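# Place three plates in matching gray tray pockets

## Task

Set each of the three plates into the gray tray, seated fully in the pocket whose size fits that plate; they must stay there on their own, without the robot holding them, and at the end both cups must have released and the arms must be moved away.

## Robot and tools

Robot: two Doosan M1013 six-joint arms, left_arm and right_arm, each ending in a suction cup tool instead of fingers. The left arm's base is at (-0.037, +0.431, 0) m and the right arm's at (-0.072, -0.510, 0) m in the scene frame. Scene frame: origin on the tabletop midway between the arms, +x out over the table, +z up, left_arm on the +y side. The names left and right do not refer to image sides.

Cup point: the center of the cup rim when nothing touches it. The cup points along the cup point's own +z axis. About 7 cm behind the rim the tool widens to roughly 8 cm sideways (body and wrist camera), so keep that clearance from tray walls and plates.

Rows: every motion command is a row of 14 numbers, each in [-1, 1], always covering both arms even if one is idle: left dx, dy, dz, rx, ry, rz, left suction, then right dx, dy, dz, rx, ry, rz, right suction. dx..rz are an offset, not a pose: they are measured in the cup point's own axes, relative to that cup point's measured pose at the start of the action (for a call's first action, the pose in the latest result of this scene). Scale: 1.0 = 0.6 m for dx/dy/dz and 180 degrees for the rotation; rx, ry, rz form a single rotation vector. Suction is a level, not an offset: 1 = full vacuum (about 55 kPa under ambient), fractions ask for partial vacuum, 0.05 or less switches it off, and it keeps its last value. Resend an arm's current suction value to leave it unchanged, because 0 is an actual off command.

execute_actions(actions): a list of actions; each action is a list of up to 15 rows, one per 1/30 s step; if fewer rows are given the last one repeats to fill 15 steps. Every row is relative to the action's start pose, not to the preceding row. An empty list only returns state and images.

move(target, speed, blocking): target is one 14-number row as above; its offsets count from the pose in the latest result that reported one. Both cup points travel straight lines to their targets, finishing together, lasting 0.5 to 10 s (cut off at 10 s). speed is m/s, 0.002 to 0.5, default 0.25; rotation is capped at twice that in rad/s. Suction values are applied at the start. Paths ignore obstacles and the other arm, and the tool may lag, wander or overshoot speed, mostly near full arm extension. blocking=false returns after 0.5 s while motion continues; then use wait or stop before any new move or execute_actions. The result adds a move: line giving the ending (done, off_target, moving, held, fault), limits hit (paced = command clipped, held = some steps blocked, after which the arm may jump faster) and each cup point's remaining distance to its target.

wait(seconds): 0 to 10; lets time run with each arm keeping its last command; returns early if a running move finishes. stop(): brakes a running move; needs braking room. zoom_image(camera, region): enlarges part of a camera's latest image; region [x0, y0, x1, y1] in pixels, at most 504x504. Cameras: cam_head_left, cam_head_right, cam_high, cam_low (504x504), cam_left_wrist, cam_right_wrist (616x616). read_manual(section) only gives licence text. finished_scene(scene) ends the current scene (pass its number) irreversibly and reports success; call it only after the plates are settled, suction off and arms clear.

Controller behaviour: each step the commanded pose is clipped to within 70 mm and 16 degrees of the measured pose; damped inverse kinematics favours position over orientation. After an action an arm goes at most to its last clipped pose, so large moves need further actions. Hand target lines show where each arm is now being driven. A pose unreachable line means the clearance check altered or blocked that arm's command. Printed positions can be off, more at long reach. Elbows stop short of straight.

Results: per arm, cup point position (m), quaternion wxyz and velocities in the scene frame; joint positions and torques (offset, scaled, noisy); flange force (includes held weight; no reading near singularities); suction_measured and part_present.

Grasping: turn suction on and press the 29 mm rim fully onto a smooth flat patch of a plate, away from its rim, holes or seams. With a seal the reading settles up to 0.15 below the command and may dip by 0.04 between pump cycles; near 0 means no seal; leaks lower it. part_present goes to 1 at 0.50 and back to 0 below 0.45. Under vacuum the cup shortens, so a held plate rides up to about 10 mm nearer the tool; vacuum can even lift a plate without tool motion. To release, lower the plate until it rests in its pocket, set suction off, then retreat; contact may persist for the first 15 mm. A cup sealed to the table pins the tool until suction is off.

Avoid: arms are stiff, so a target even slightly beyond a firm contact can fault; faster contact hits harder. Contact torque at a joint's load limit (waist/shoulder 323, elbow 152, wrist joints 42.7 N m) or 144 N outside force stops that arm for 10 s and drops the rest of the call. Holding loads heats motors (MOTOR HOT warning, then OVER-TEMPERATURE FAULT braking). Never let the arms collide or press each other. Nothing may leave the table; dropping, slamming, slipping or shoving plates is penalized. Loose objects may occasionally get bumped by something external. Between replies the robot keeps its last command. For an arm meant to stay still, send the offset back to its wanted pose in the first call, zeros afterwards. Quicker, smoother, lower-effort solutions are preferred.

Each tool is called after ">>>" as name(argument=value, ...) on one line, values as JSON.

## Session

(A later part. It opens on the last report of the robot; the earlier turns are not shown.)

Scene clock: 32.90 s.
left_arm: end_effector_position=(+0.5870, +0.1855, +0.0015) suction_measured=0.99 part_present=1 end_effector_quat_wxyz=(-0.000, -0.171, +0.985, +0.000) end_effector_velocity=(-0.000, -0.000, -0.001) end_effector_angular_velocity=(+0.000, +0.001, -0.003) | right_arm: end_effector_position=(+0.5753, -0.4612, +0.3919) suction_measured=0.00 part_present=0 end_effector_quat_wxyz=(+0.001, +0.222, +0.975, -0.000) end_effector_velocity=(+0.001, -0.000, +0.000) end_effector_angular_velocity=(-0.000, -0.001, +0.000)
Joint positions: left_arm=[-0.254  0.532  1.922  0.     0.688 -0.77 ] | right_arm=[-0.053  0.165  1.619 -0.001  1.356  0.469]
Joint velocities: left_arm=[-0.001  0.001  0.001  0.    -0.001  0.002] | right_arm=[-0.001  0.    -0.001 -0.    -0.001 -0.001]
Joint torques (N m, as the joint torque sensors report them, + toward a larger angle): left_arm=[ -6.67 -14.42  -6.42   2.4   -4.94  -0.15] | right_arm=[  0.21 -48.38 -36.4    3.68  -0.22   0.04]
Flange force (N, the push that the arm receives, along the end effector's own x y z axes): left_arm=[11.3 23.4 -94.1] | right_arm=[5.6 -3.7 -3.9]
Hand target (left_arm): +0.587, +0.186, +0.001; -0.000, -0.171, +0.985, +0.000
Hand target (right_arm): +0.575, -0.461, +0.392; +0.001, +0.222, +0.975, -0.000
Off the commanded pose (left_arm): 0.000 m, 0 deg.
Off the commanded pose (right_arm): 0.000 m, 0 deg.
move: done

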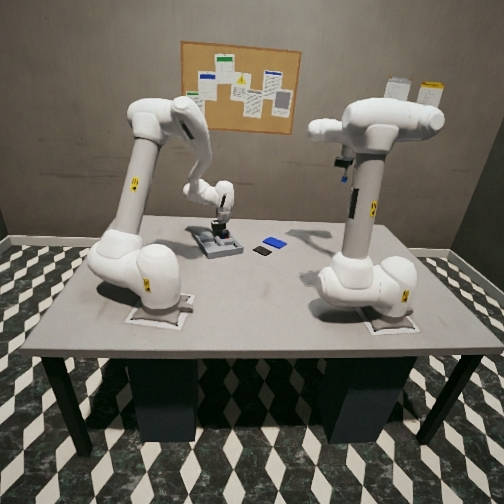

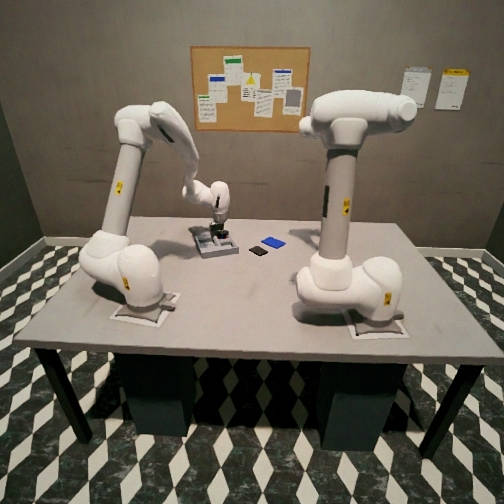

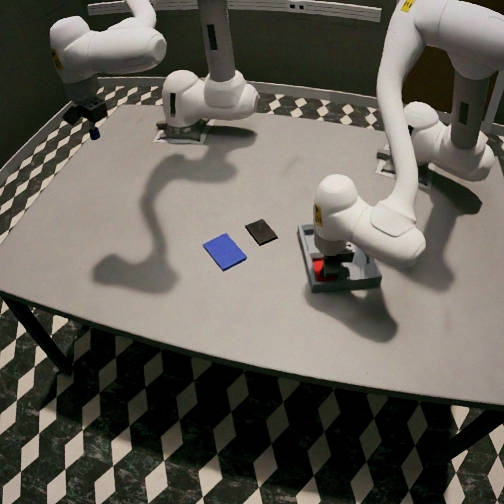

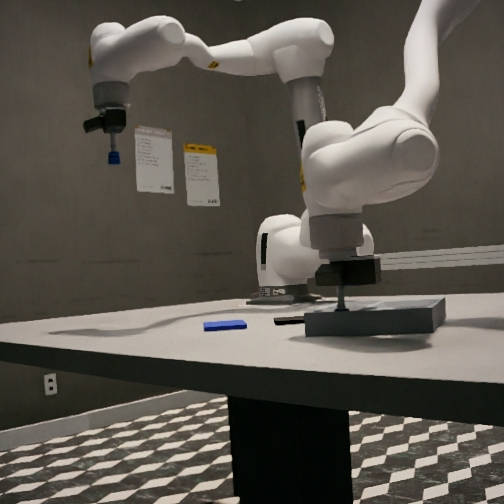

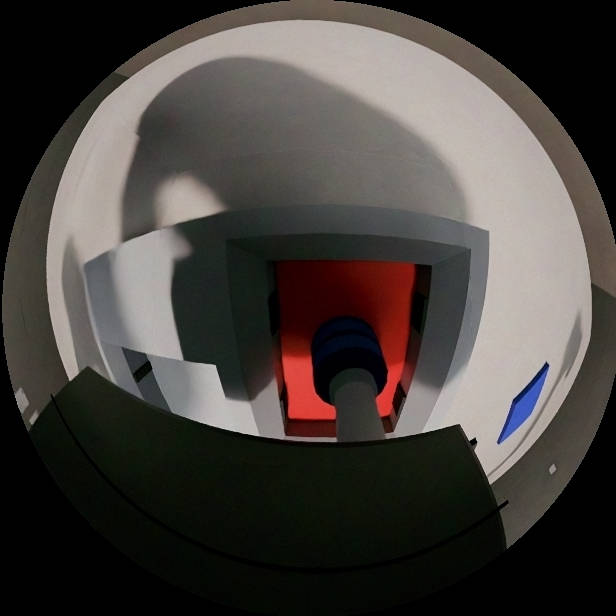

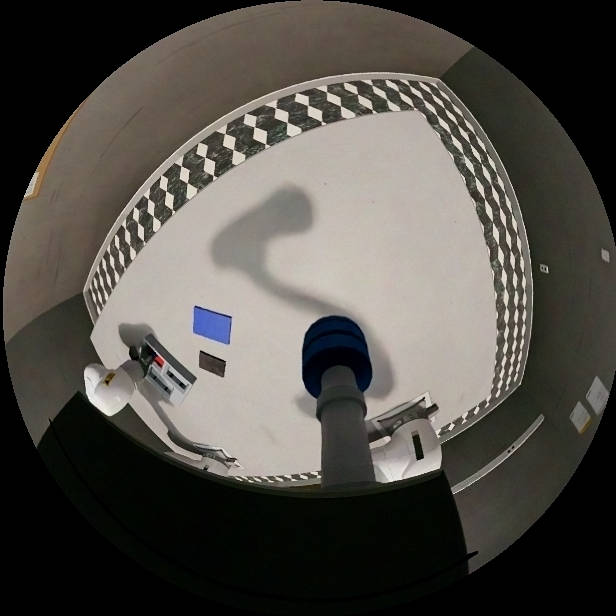

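>>> move(target=[0,0,-0.004,0,0,0,0,0,0,0,0,0,0,0], speed=0.01)

>>> move(target=[0,0,-0.125,0,0,0,0,0,0,0,0,0,0,0], speed=0.15)

>>> move(target=[0.29,-0.25,0,0,0,-0.1,0,0,0,0,0,0,0,0])

Scene clock: 35.90 s.
left_arm: end_effector_position=(+0.5869, +0.1855, +0.0039) suction_measured=0.00 part_present=0 end_effector_quat_wxyz=(-0.000, -0.171, +0.985, +0.000) end_effector_velocity=(+0.000, -0.001, +0.001) end_effector_angular_velocity=(-0.001, -0.001, -0.002) | right_arm: end_effector_position=(+0.5753, -0.4612, +0.3919) suction_measured=0.00 part_present=0 end_effector_quat_wxyz=(+0.001, +0.222, +0.975, -0.000) end_effector_velocity=(+0.001, -0.001, -0.000) end_effector_angular_velocity=(-0.000, -0.002, +0.001)
Joint positions: left_arm=[-0.254  0.529  1.921  0.     0.692 -0.77 ] | right_arm=[-0.053  0.165  1.619 -0.001  1.356  0.469]
Joint velocities: left_arm=[-0.001 -0.001 -0.001 -0.     0.     0.   ] | right_arm=[-0.001  0.001 -0.001 -0.    -0.002 -0.002]
Joint torques (N m, as the joint torque sensors report them, + toward a larger angle): left_arm=[ -4.57 -69.52 -23.56   2.35  -0.01  -0.05] | right_arm=[  0.33 -47.83 -36.38   3.8   -0.29  -0.03]
Flange force (N, the push that the arm receives, along the end effector's own x y z axes): left_arm=[-1.9 7.4 -6.6] | right_arm=[5.8 -4.3 -4.1]
Hand target (left_arm): +0.587, +0.185, +0.004; -0.000, -0.171, +0.985, +0.000
Hand target (right_arm): +0.575, -0.461, +0.392; +0.001, +0.222, +0.975, -0.000
Off the commanded pose (left_arm): 0.000 m, 0 deg.
Off the commanded pose (right_arm): 0.000 m, 0 deg.
move: done

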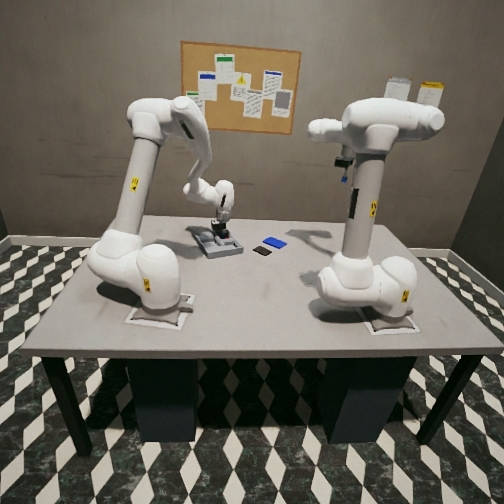

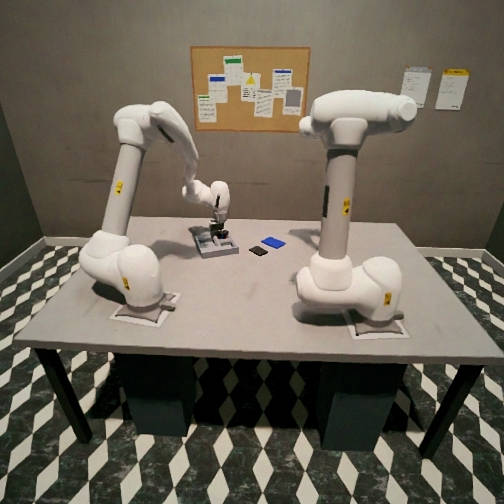

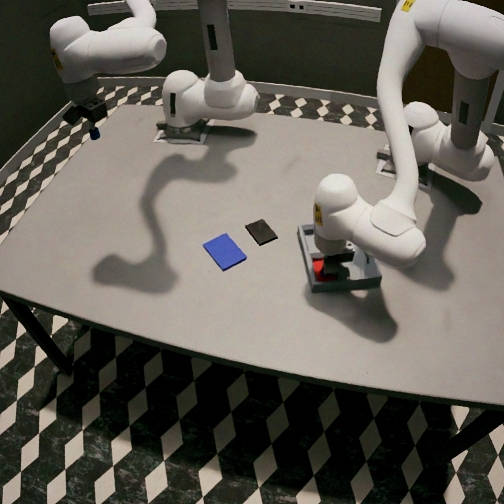

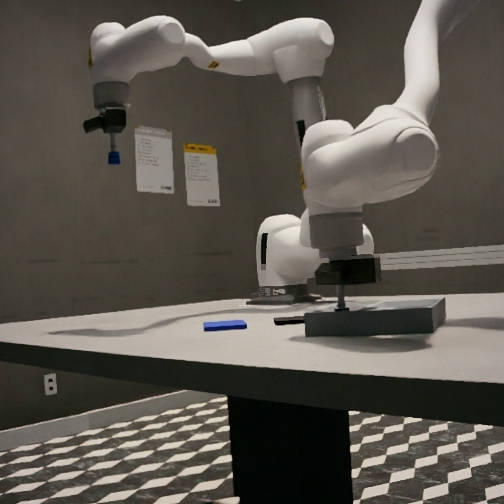

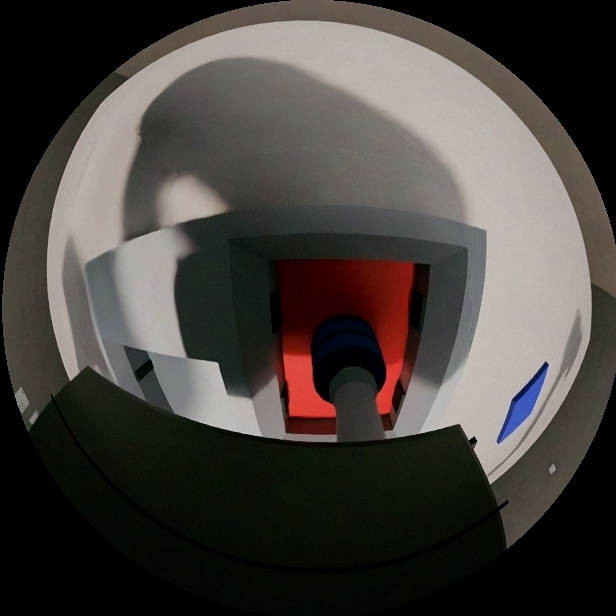

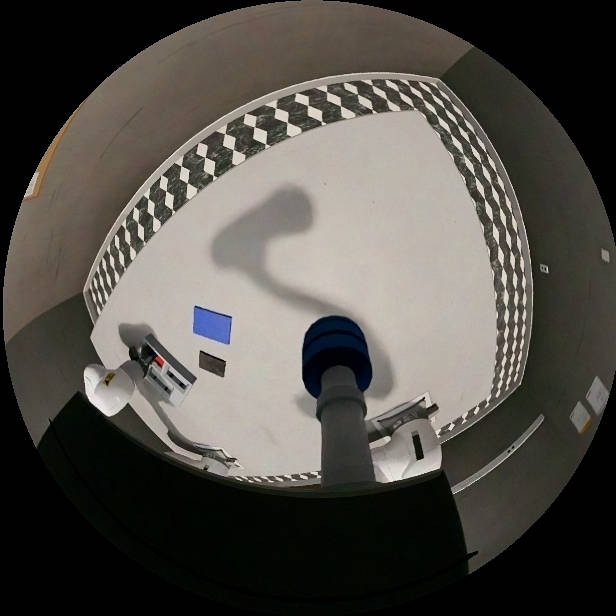

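Scene clock: 36.73 s.
left_arm: end_effector_position=(+0.5869, +0.1855, +0.0788) suction_measured=0.00 part_present=0 end_effector_quat_wxyz=(-0.000, -0.171, +0.985, +0.000) end_effector_velocity=(+0.000, +0.000, +0.001) end_effector_angular_velocity=(-0.001, -0.002, +0.000) | right_arm: end_effector_position=(+0.5753, -0.4612, +0.3919) suction_measured=0.00 part_present=0 end_effector_quat_wxyz=(+0.001, +0.222, +0.975, -0.000) end_effector_velocity=(-0.000, +0.001, -0.001) end_effector_angular_velocity=(+0.000, +0.002, +0.002)
Joint positions: left_arm=[-0.254  0.436  1.888  0.     0.818 -0.77 ] | right_arm=[-0.053  0.165  1.619 -0.001  1.356  0.469]
Joint velocities: left_arm=[ 0.001 -0.001  0.    -0.    -0.001  0.001] | right_arm=[ 0.001  0.001  0.     0.     0.    -0.   ]
Joint torques (N m, as the joint torque sensors report them, + toward a larger angle): left_arm=[ -4.35 -68.94 -29.75   3.01   0.03   0.16] | right_arm=[ -0.04 -47.42 -36.77   3.71  -0.2    0.1 ]
Flange force (N, the push that the arm receives, along the end effector's own x y z axes): left_arm=[-0.7 7.9 -0.3] | right_arm=[7.7 -4.1 -3.4]
Hand target (left_arm): +0.587, +0.185, +0.079; -0.000, -0.171, +0.985, +0.000
Hand target (right_arm): +0.575, -0.461, +0.392; +0.001, +0.222, +0.975, -0.000
Off the commanded pose (left_arm): 0.000 m, 0 deg.
Off the commanded pose (right_arm): 0.000 m, 0 deg.
move: done

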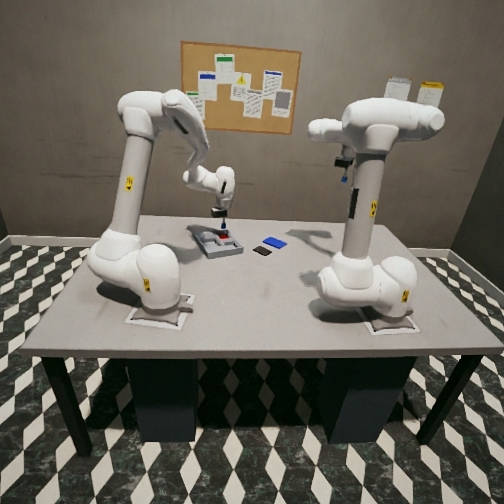

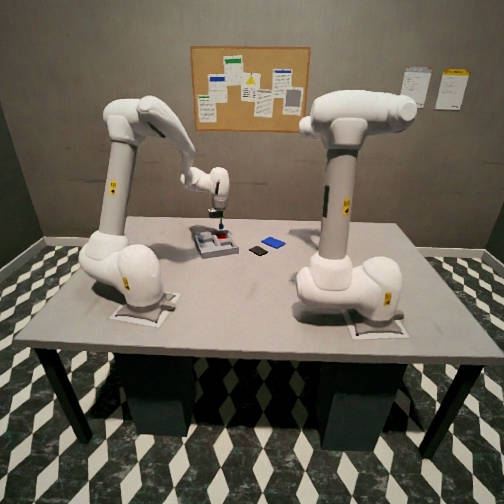

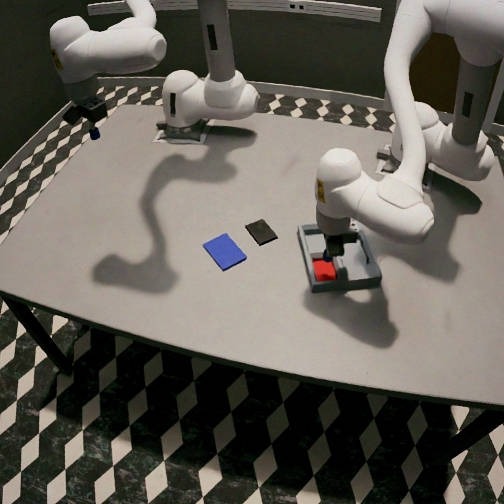

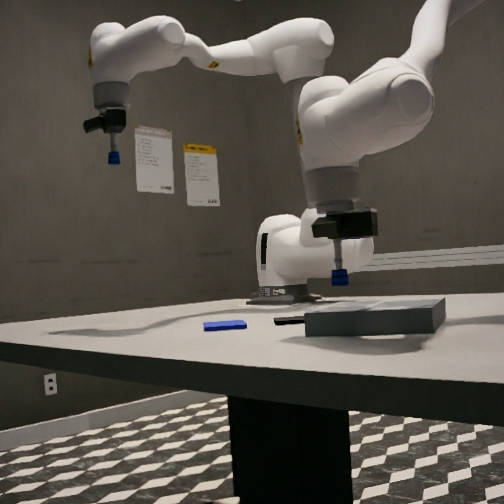

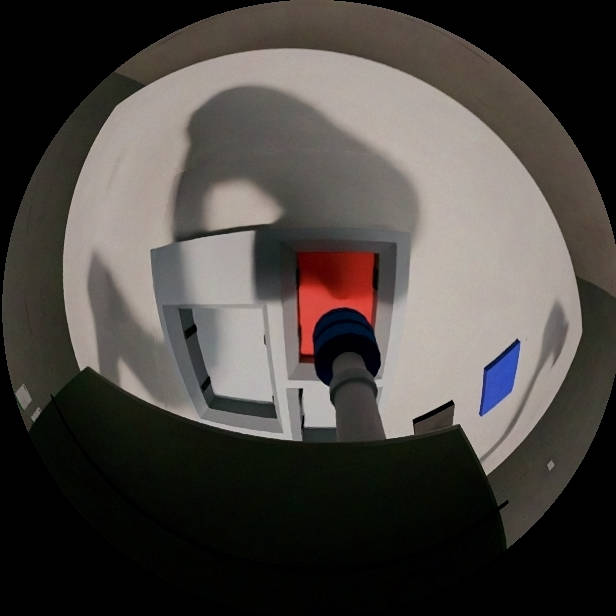

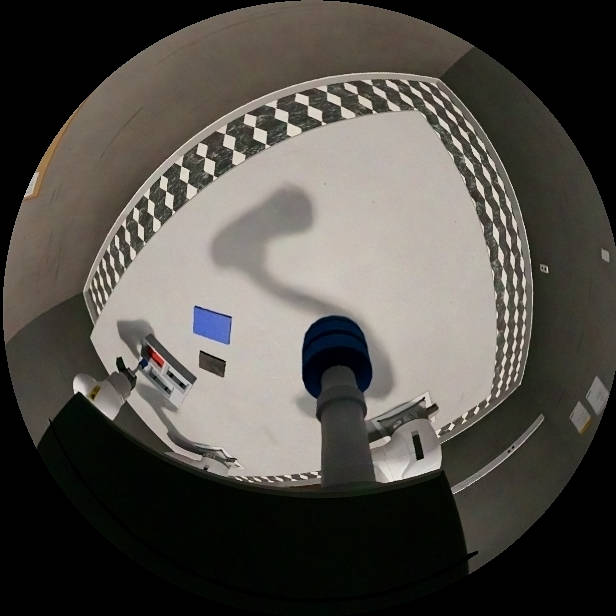

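Scene clock: 38.03 s.
left_arm: end_effector_position=(+0.4735, -0.0141, +0.0788) suction_measured=0.00 part_present=0 end_effector_quat_wxyz=(-0.000, -0.323, +0.946, +0.000) end_effector_velocity=(-0.001, -0.001, +0.001) end_effector_angular_velocity=(-0.000, -0.001, -0.001) | right_arm: end_effector_position=(+0.5753, -0.4612, +0.3919) suction_measured=0.00 part_present=0 end_effector_quat_wxyz=(+0.001, +0.222, +0.975, -0.000) end_effector_velocity=(+0.001, -0.001, +0.001) end_effector_angular_velocity=(-0.000, -0.002, -0.002)
Joint positions: left_arm=[-0.596  0.444  1.874  0.     0.824 -1.426] | right_arm=[-0.053  0.165  1.619 -0.001  1.356  0.469]
Joint velocities: left_arm=[-0.002 -0.002 -0.     0.     0.001 -0.001] | right_arm=[-0.002  0.    -0.001 -0.    -0.001  0.   ]
Joint torques (N m, as the joint torque sensors report them, + toward a larger angle): left_arm=[ -1.86 -68.62 -29.61   2.81  -0.24   0.21] | right_arm=[ -0.15 -48.24 -36.26   3.63  -0.3    0.08]
Flange force (N, the push that the arm receives, along the end effector's own x y z axes): left_arm=[-1.1 6.6 -3.2] | right_arm=[5.7 -3.5 -4.4]
Hand target (left_arm): +0.473, -0.014, +0.079; -0.000, -0.323, +0.946, +0.000
Hand target (right_arm): +0.575, -0.461, +0.392; +0.001, +0.222, +0.975, -0.000
Off the commanded pose (left_arm): 0.000 m, 0 deg.
Off the commanded pose (right_arm): 0.000 m, 0 deg.
move: done

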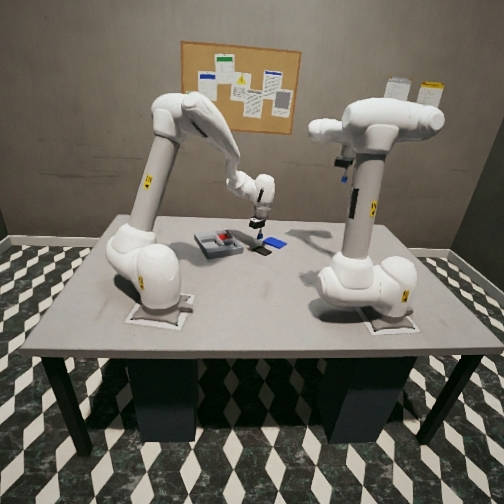

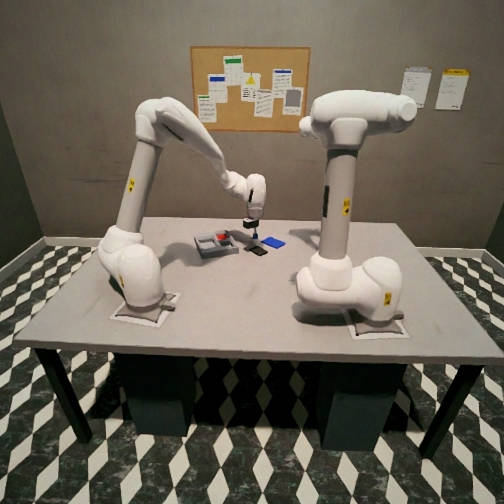

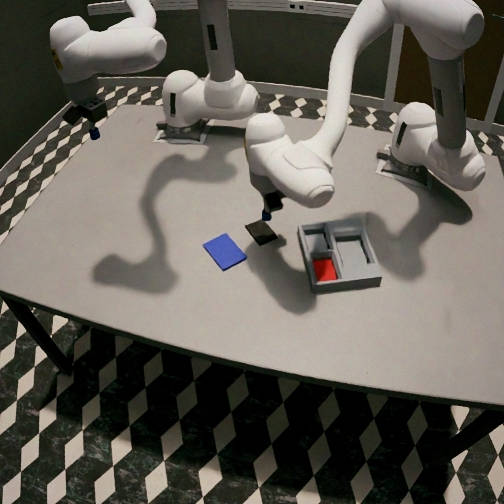

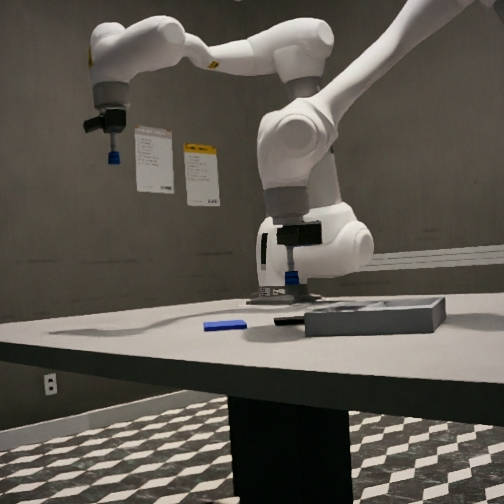

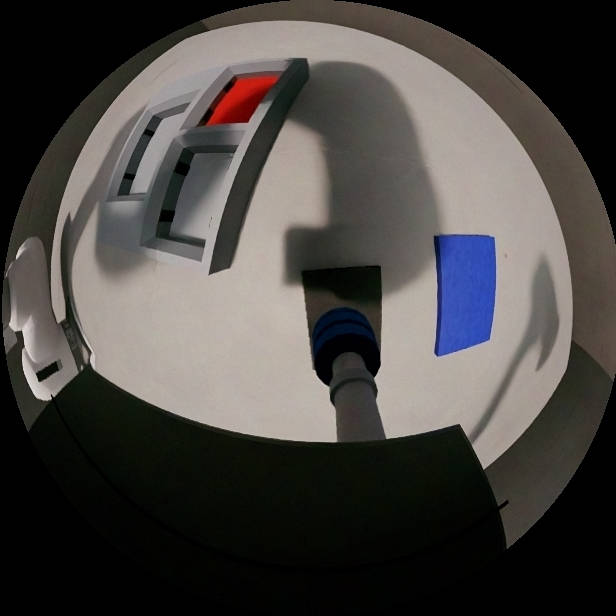

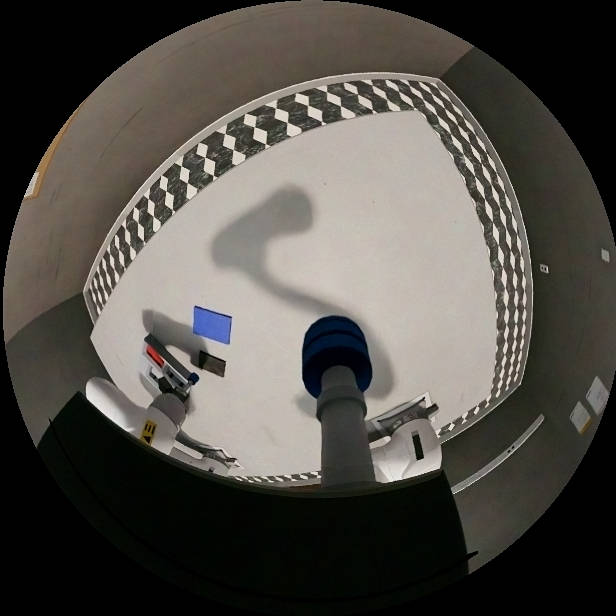

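>>> move(target=[0.022,-0.011,0.119,0,0,-0.02,1,0,0,0,0,0,0,0], speed=0.06)

Scene clock: 46.40 s.
left_arm: end_effector_position=(+0.4671, -0.0274, +0.0074) suction_measured=0.39 part_present=0 end_effector_quat_wxyz=(-0.000, -0.353, +0.936, +0.000) end_effector_velocity=(+0.000, -0.000, -0.000) end_effector_angular_velocity=(+0.000, +0.000, +0.002) | right_arm: end_effector_position=(+0.5753, -0.4612, +0.3919) suction_measured=0.00 part_present=0 end_effector_quat_wxyz=(+0.001, +0.222, +0.975, -0.000) end_effector_velocity=(+0.001, -0.000, +0.001) end_effector_angular_velocity=(+0.000, -0.002, -0.001)
Joint positions: left_arm=[-0.616  0.536  1.897  0.     0.709 -1.51 ] | right_arm=[-0.053  0.165  1.619 -0.001  1.356  0.469]
Joint velocities: left_arm=[-0.     0.001 -0.001  0.    -0.    -0.002] | right_arm=[-0.     0.    -0.001  0.    -0.001  0.001]
Joint torques (N m, as the joint torque sensors report them, + toward a larger angle): left_arm=[ -2.8  -73.48 -26.5    2.64  -0.36  -0.05] | right_arm=[  0.2  -47.38 -36.49   3.7   -0.26   0.1 ]
Flange force (N, the push that the arm receives, along the end effector's own x y z axes): left_arm=[-3.4 5.6 -3.4] | right_arm=[6.7 -4.4 -4.1]
Hand target (left_arm): +0.467, -0.027, +0.007; -0.000, -0.352, +0.936, +0.000
Hand target (right_arm): +0.575, -0.461, +0.392; +0.001, +0.222, +0.975, -0.000
Off the commanded pose (left_arm): 0.000 m, 0 deg.
Off the commanded pose (right_arm): 0.000 m, 0 deg.
move: done

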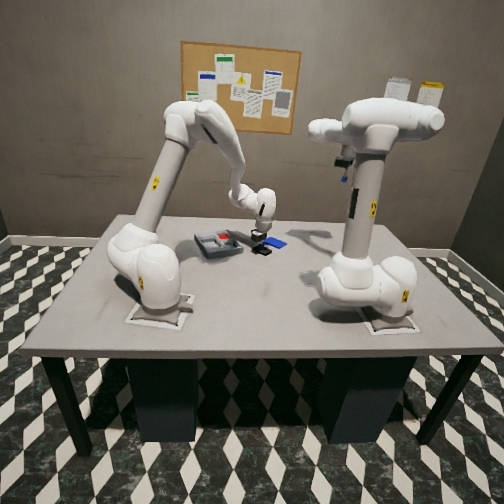

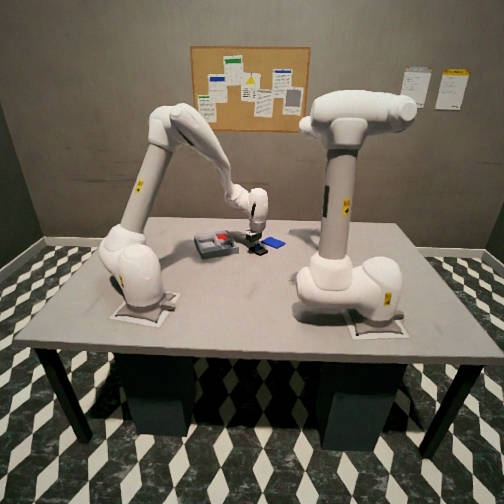

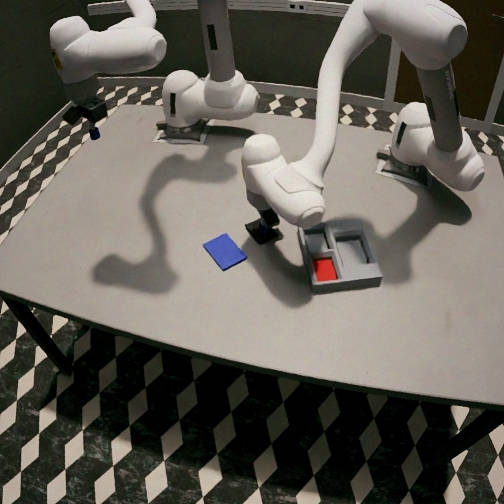

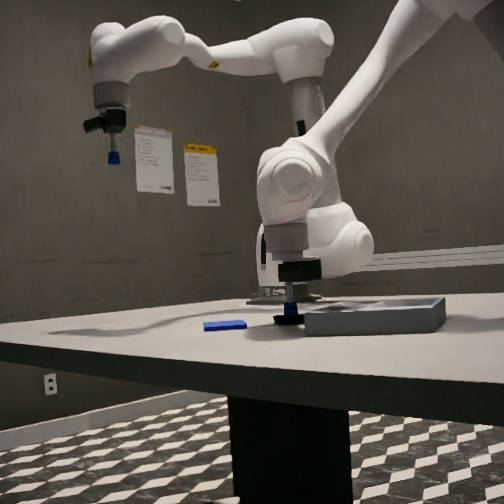

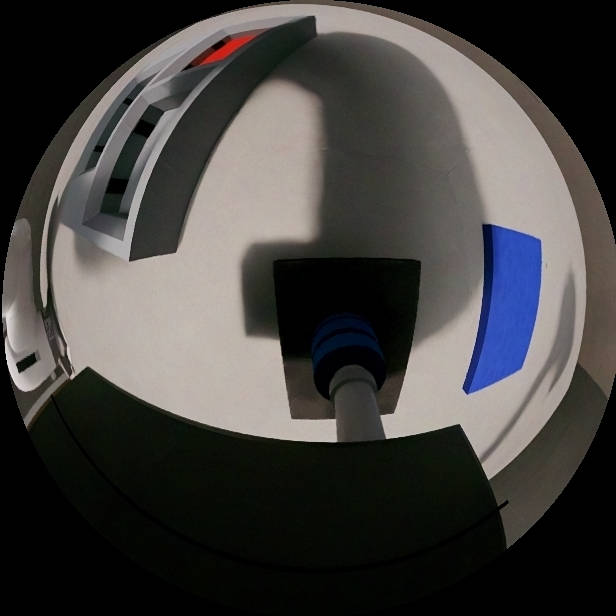

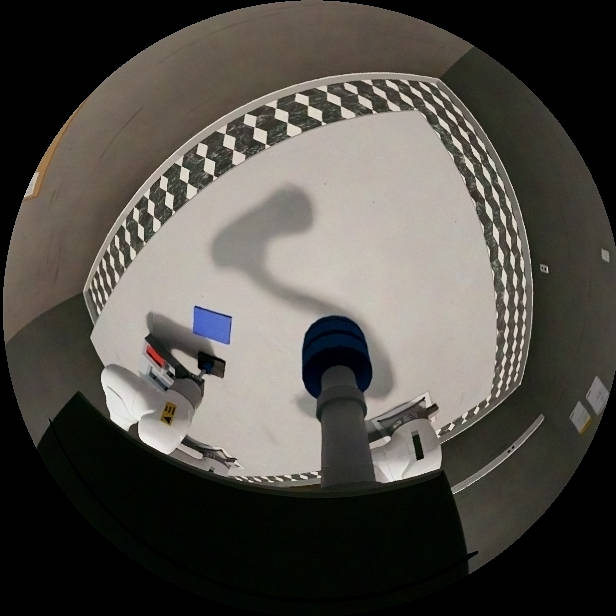

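>>> move(target=[0,0,-0.075,0,0,0.12,1,0,0,0,0,0,0,0], speed=0.2)

>>> move(target=[-0.13,0.268,0,0,0,0.008,1,0,0,0,0,0,0,0], speed=0.2)

>>> move(target=[0,0,0.02,0,0,0,1,0,0,0,0,0,0,0], speed=0.04)

>>> zoom_image(camera="cam_left_wrist", region=[220,200,470,450])

Scene clock: 51.47 s.
left_arm: end_effector_position=(+0.4670, -0.0274, +0.0524) suction_measured=0.99 part_present=1 end_effector_quat_wxyz=(-0.000, -0.171, +0.985, +0.000) end_effector_velocity=(+0.000, +0.001, +0.002) end_effector_angular_velocity=(-0.001, -0.001, +0.002) | right_arm: end_effector_position=(+0.5753, -0.4612, +0.3919) suction_measured=0.00 part_present=0 end_effector_quat_wxyz=(+0.001, +0.222, +0.975, -0.000) end_effector_velocity=(+0.000, -0.000, +0.001) end_effector_angular_velocity=(+0.001, -0.002, -0.001)
Joint positions: left_arm=[-0.616  0.48   1.879  0.     0.783 -1.133] | right_arm=[-0.053  0.165  1.619 -0.001  1.356  0.469]
Joint velocities: left_arm=[ 0.001 -0.002  0.    -0.     0.001 -0.001] | right_arm=[-0.001 -0.001 -0.     0.001 -0.001  0.001]
Joint torques (N m, as the joint torque sensors report them, + toward a larger angle): left_arm=[ -5.1  -71.15 -28.69   2.95   0.12  -0.08] | right_arm=[ -0.06 -47.94 -36.7    3.78  -0.16   0.12]
Flange force (N, the push that the arm receives, along the end effector's own x y z axes): left_arm=[-4.2 9.0 -2.0] | right_arm=[6.7 -4.3 -3.6]
Hand target (left_arm): +0.467, -0.027, +0.052; -0.000, -0.171, +0.985, +0.000
Hand target (right_arm): +0.575, -0.461, +0.392; +0.001, +0.222, +0.975, -0.000
Off the commanded pose (left_arm): 0.000 m, 0 deg.
Off the commanded pose (right_arm): 0.000 m, 0 deg.
move: done

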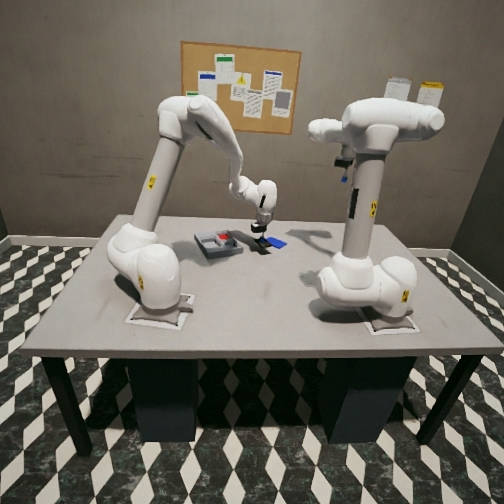

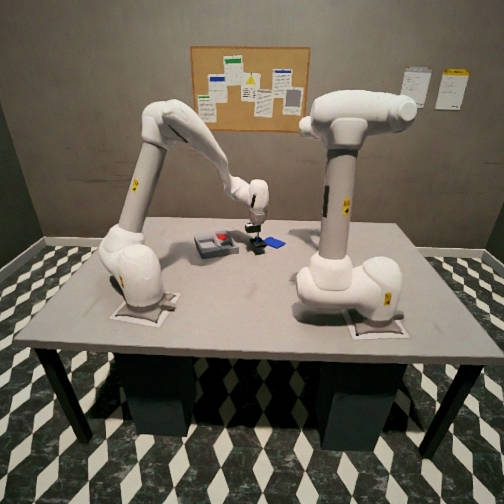

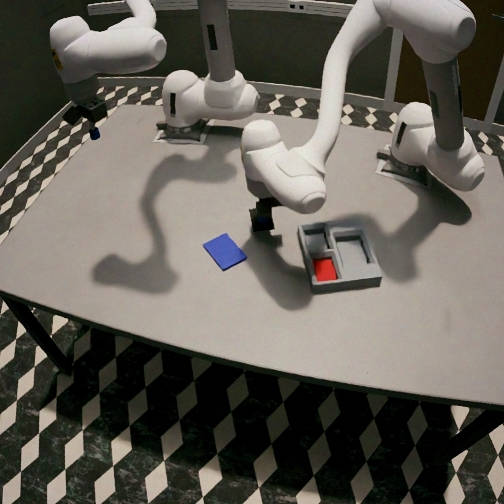

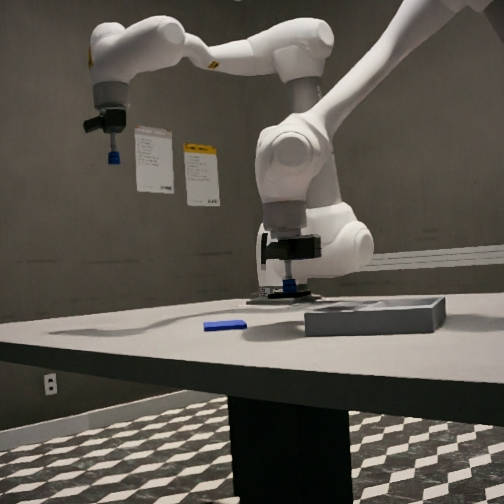

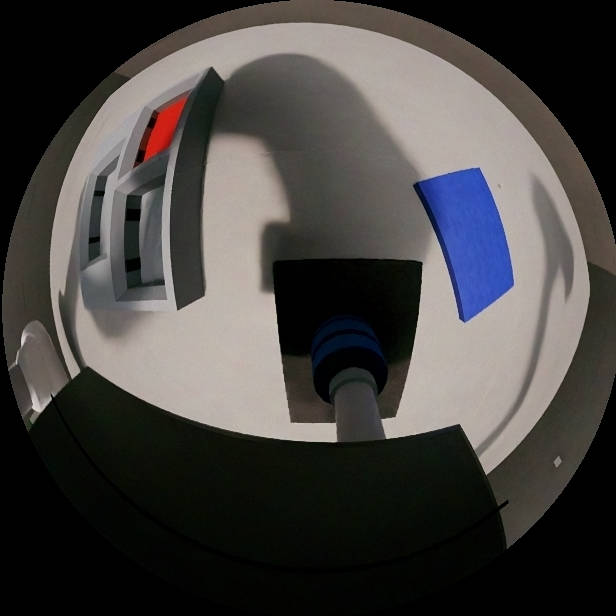

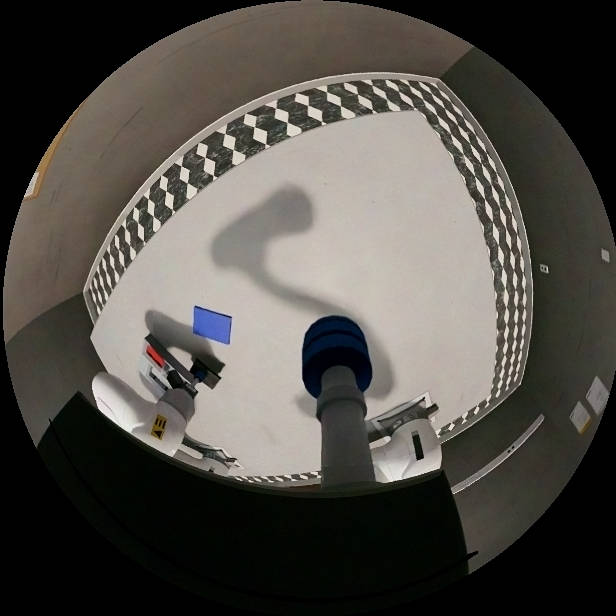

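Scene clock: 52.73 s.
left_arm: end_effector_position=(+0.4864, +0.1501, +0.0524) suction_measured=0.99 part_present=1 end_effector_quat_wxyz=(-0.000, -0.158, +0.987, +0.000) end_effector_velocity=(-0.000, +0.001, -0.000) end_effector_angular_velocity=(-0.000, +0.000, +0.002) | right_arm: end_effector_position=(+0.5753, -0.4612, +0.3919) suction_measured=0.00 part_present=0 end_effector_quat_wxyz=(+0.001, +0.222, +0.975, -0.000) end_effector_velocity=(-0.000, -0.000, +0.000) end_effector_angular_velocity=(+0.000, -0.001, +0.001)
Joint positions: left_arm=[-0.378  0.376  2.054  0.     0.712 -0.869] | right_arm=[-0.053  0.165  1.619 -0.001  1.356  0.469]
Joint velocities: left_arm=[ 0.001 -0.     0.001 -0.    -0.    -0.001] | right_arm=[-0.    -0.001 -0.     0.    -0.    -0.001]
Joint torques (N m, as the joint torque sensors report them, + toward a larger angle): left_arm=[ -4.86 -62.07 -27.13   2.58  -0.09  -0.07] | right_arm=[ -0.21 -48.79 -36.13   3.75  -0.14   0.06]
Flange force (N, the push that the arm receives, along the end effector's own x y z axes): left_arm=[-3.8 8.3 0.9] | right_arm=[5.2 -2.6 -4.0]
Hand target (left_arm): +0.486, +0.150, +0.052; -0.000, -0.158, +0.987, +0.000
Hand target (right_arm): +0.575, -0.461, +0.392; +0.001, +0.222, +0.975, -0.000
Off the commanded pose (left_arm): 0.000 m, 0 deg.
Off the commanded pose (right_arm): 0.000 m, 0 deg.
move: done

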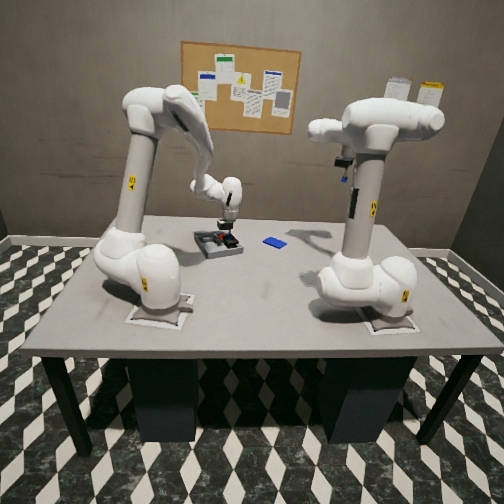

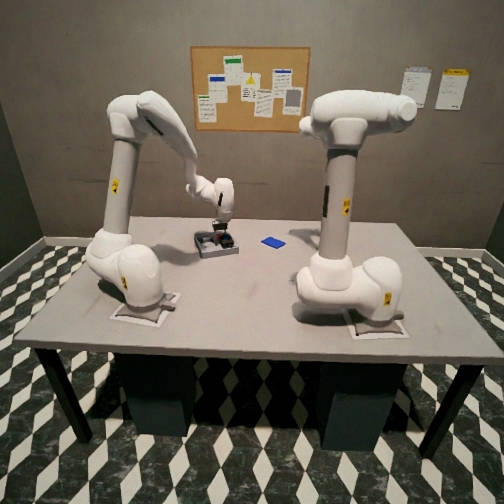

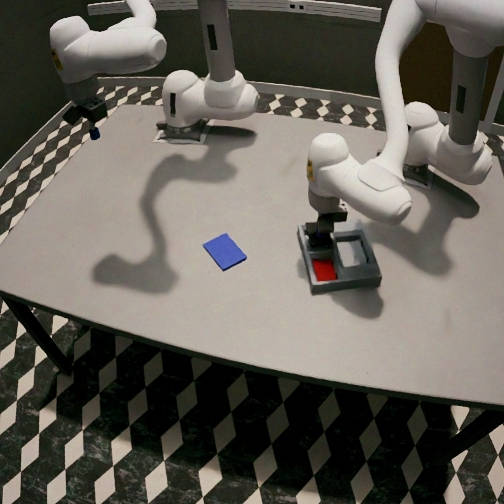

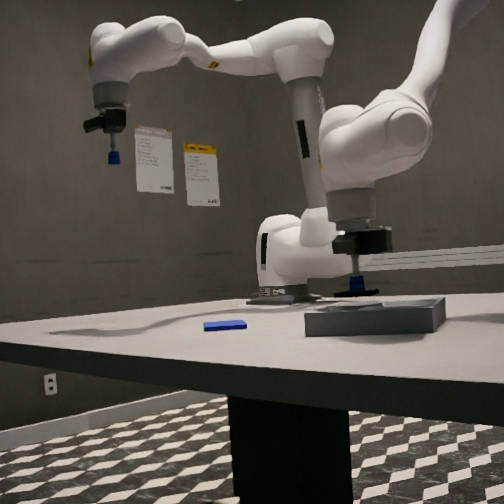

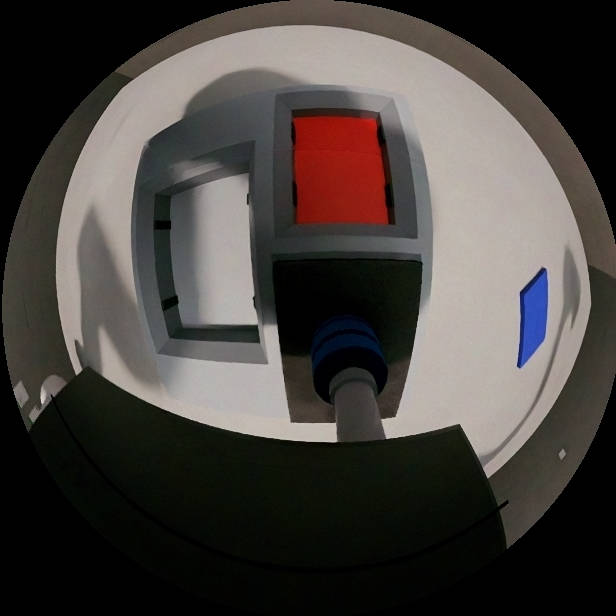

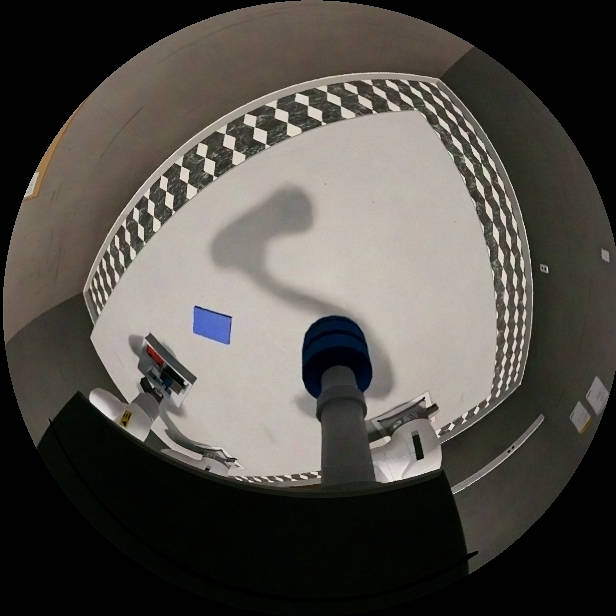

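Scene clock: 53.43 s.
left_arm: end_effector_position=(+0.4864, +0.1501, +0.0404) suction_measured=0.99 part_present=1 end_effector_quat_wxyz=(-0.000, -0.158, +0.987, +0.000) end_effector_velocity=(-0.000, -0.001, +0.000) end_effector_angular_velocity=(-0.001, -0.001, -0.003) | right_arm: end_effector_position=(+0.5753, -0.4612, +0.3919) suction_measured=0.00 part_present=0 end_effector_quat_wxyz=(+0.001, +0.222, +0.975, -0.000) end_effector_velocity=(+0.000, -0.001, -0.000) end_effector_angular_velocity=(+0.001, +0.002, -0.002)
Joint positions: left_arm=[-0.378  0.393  2.059  0.     0.69  -0.869] | right_arm=[-0.053  0.165  1.619 -0.001  1.356  0.469]
Joint velocities: left_arm=[-0.002 -0.    -0.     0.    -0.001  0.001] | right_arm=[-0.002  0.001 -0.001  0.001  0.001  0.001]
Joint torques (N m, as the joint torque sensors report them, + toward a larger angle): left_arm=[ -3.37 -60.4  -26.32   2.49  -0.29   0.16] | right_arm=[  0.35 -47.56 -36.3    3.69  -0.23   0.13]
Flange force (N, the push that the arm receives, along the end effector's own x y z axes): left_arm=[0.1 7.5 -2.2] | right_arm=[6.2 -4.7 -4.4]
Hand target (left_arm): +0.486, +0.150, +0.040; -0.000, -0.158, +0.987, +0.000
Hand target (right_arm): +0.575, -0.461, +0.392; +0.001, +0.222, +0.975, -0.000
Off the commanded pose (left_arm): 0.000 m, 0 deg.
Off the commanded pose (right_arm): 0.000 m, 0 deg.
move: done

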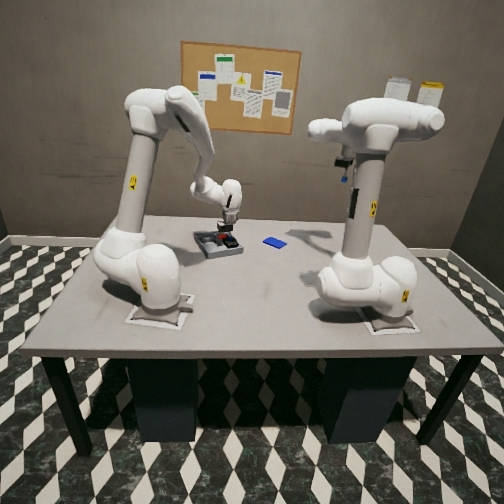

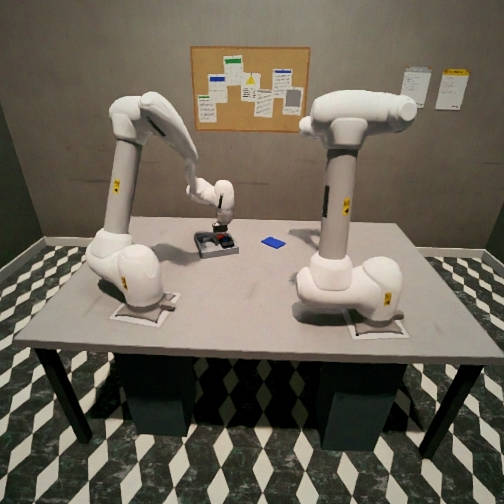

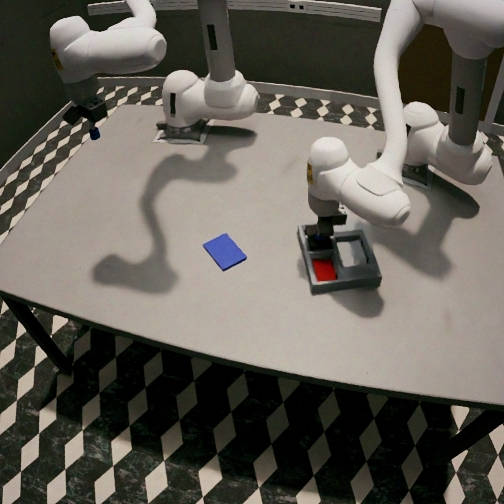

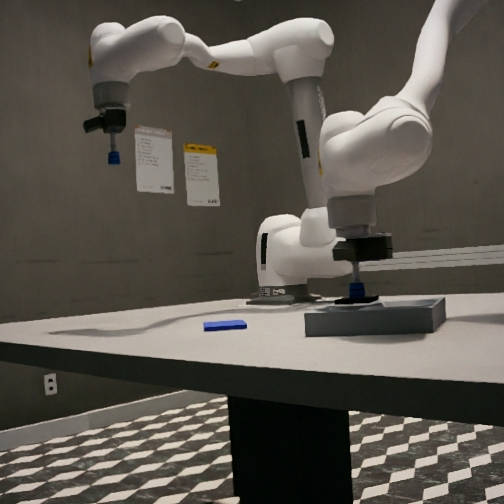

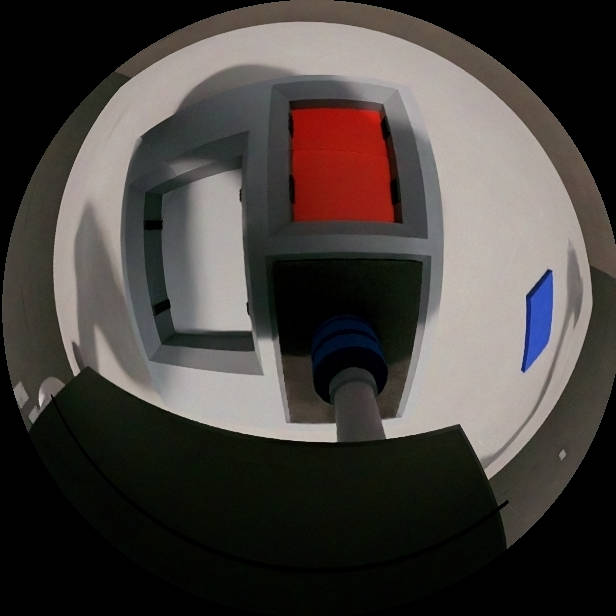

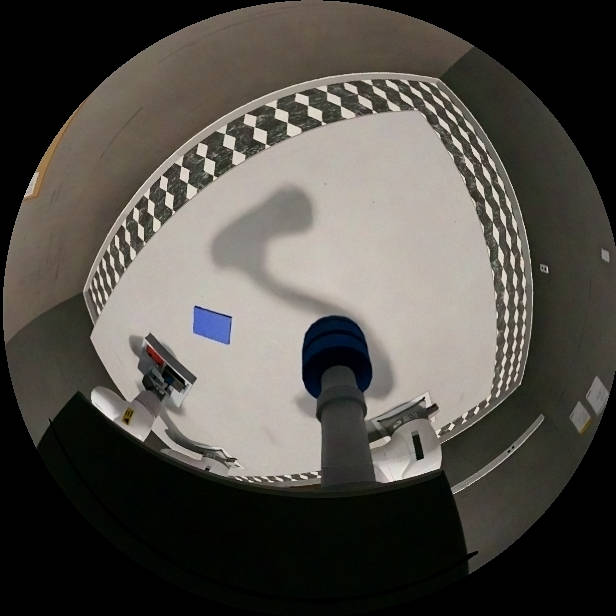

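Region (220, 200, 470, 450) of cam_left_wrist's 616x616 image, scaled by 2.016, with more detail than that image has.

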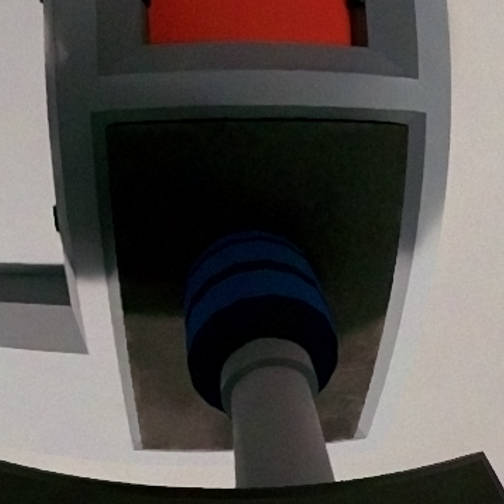

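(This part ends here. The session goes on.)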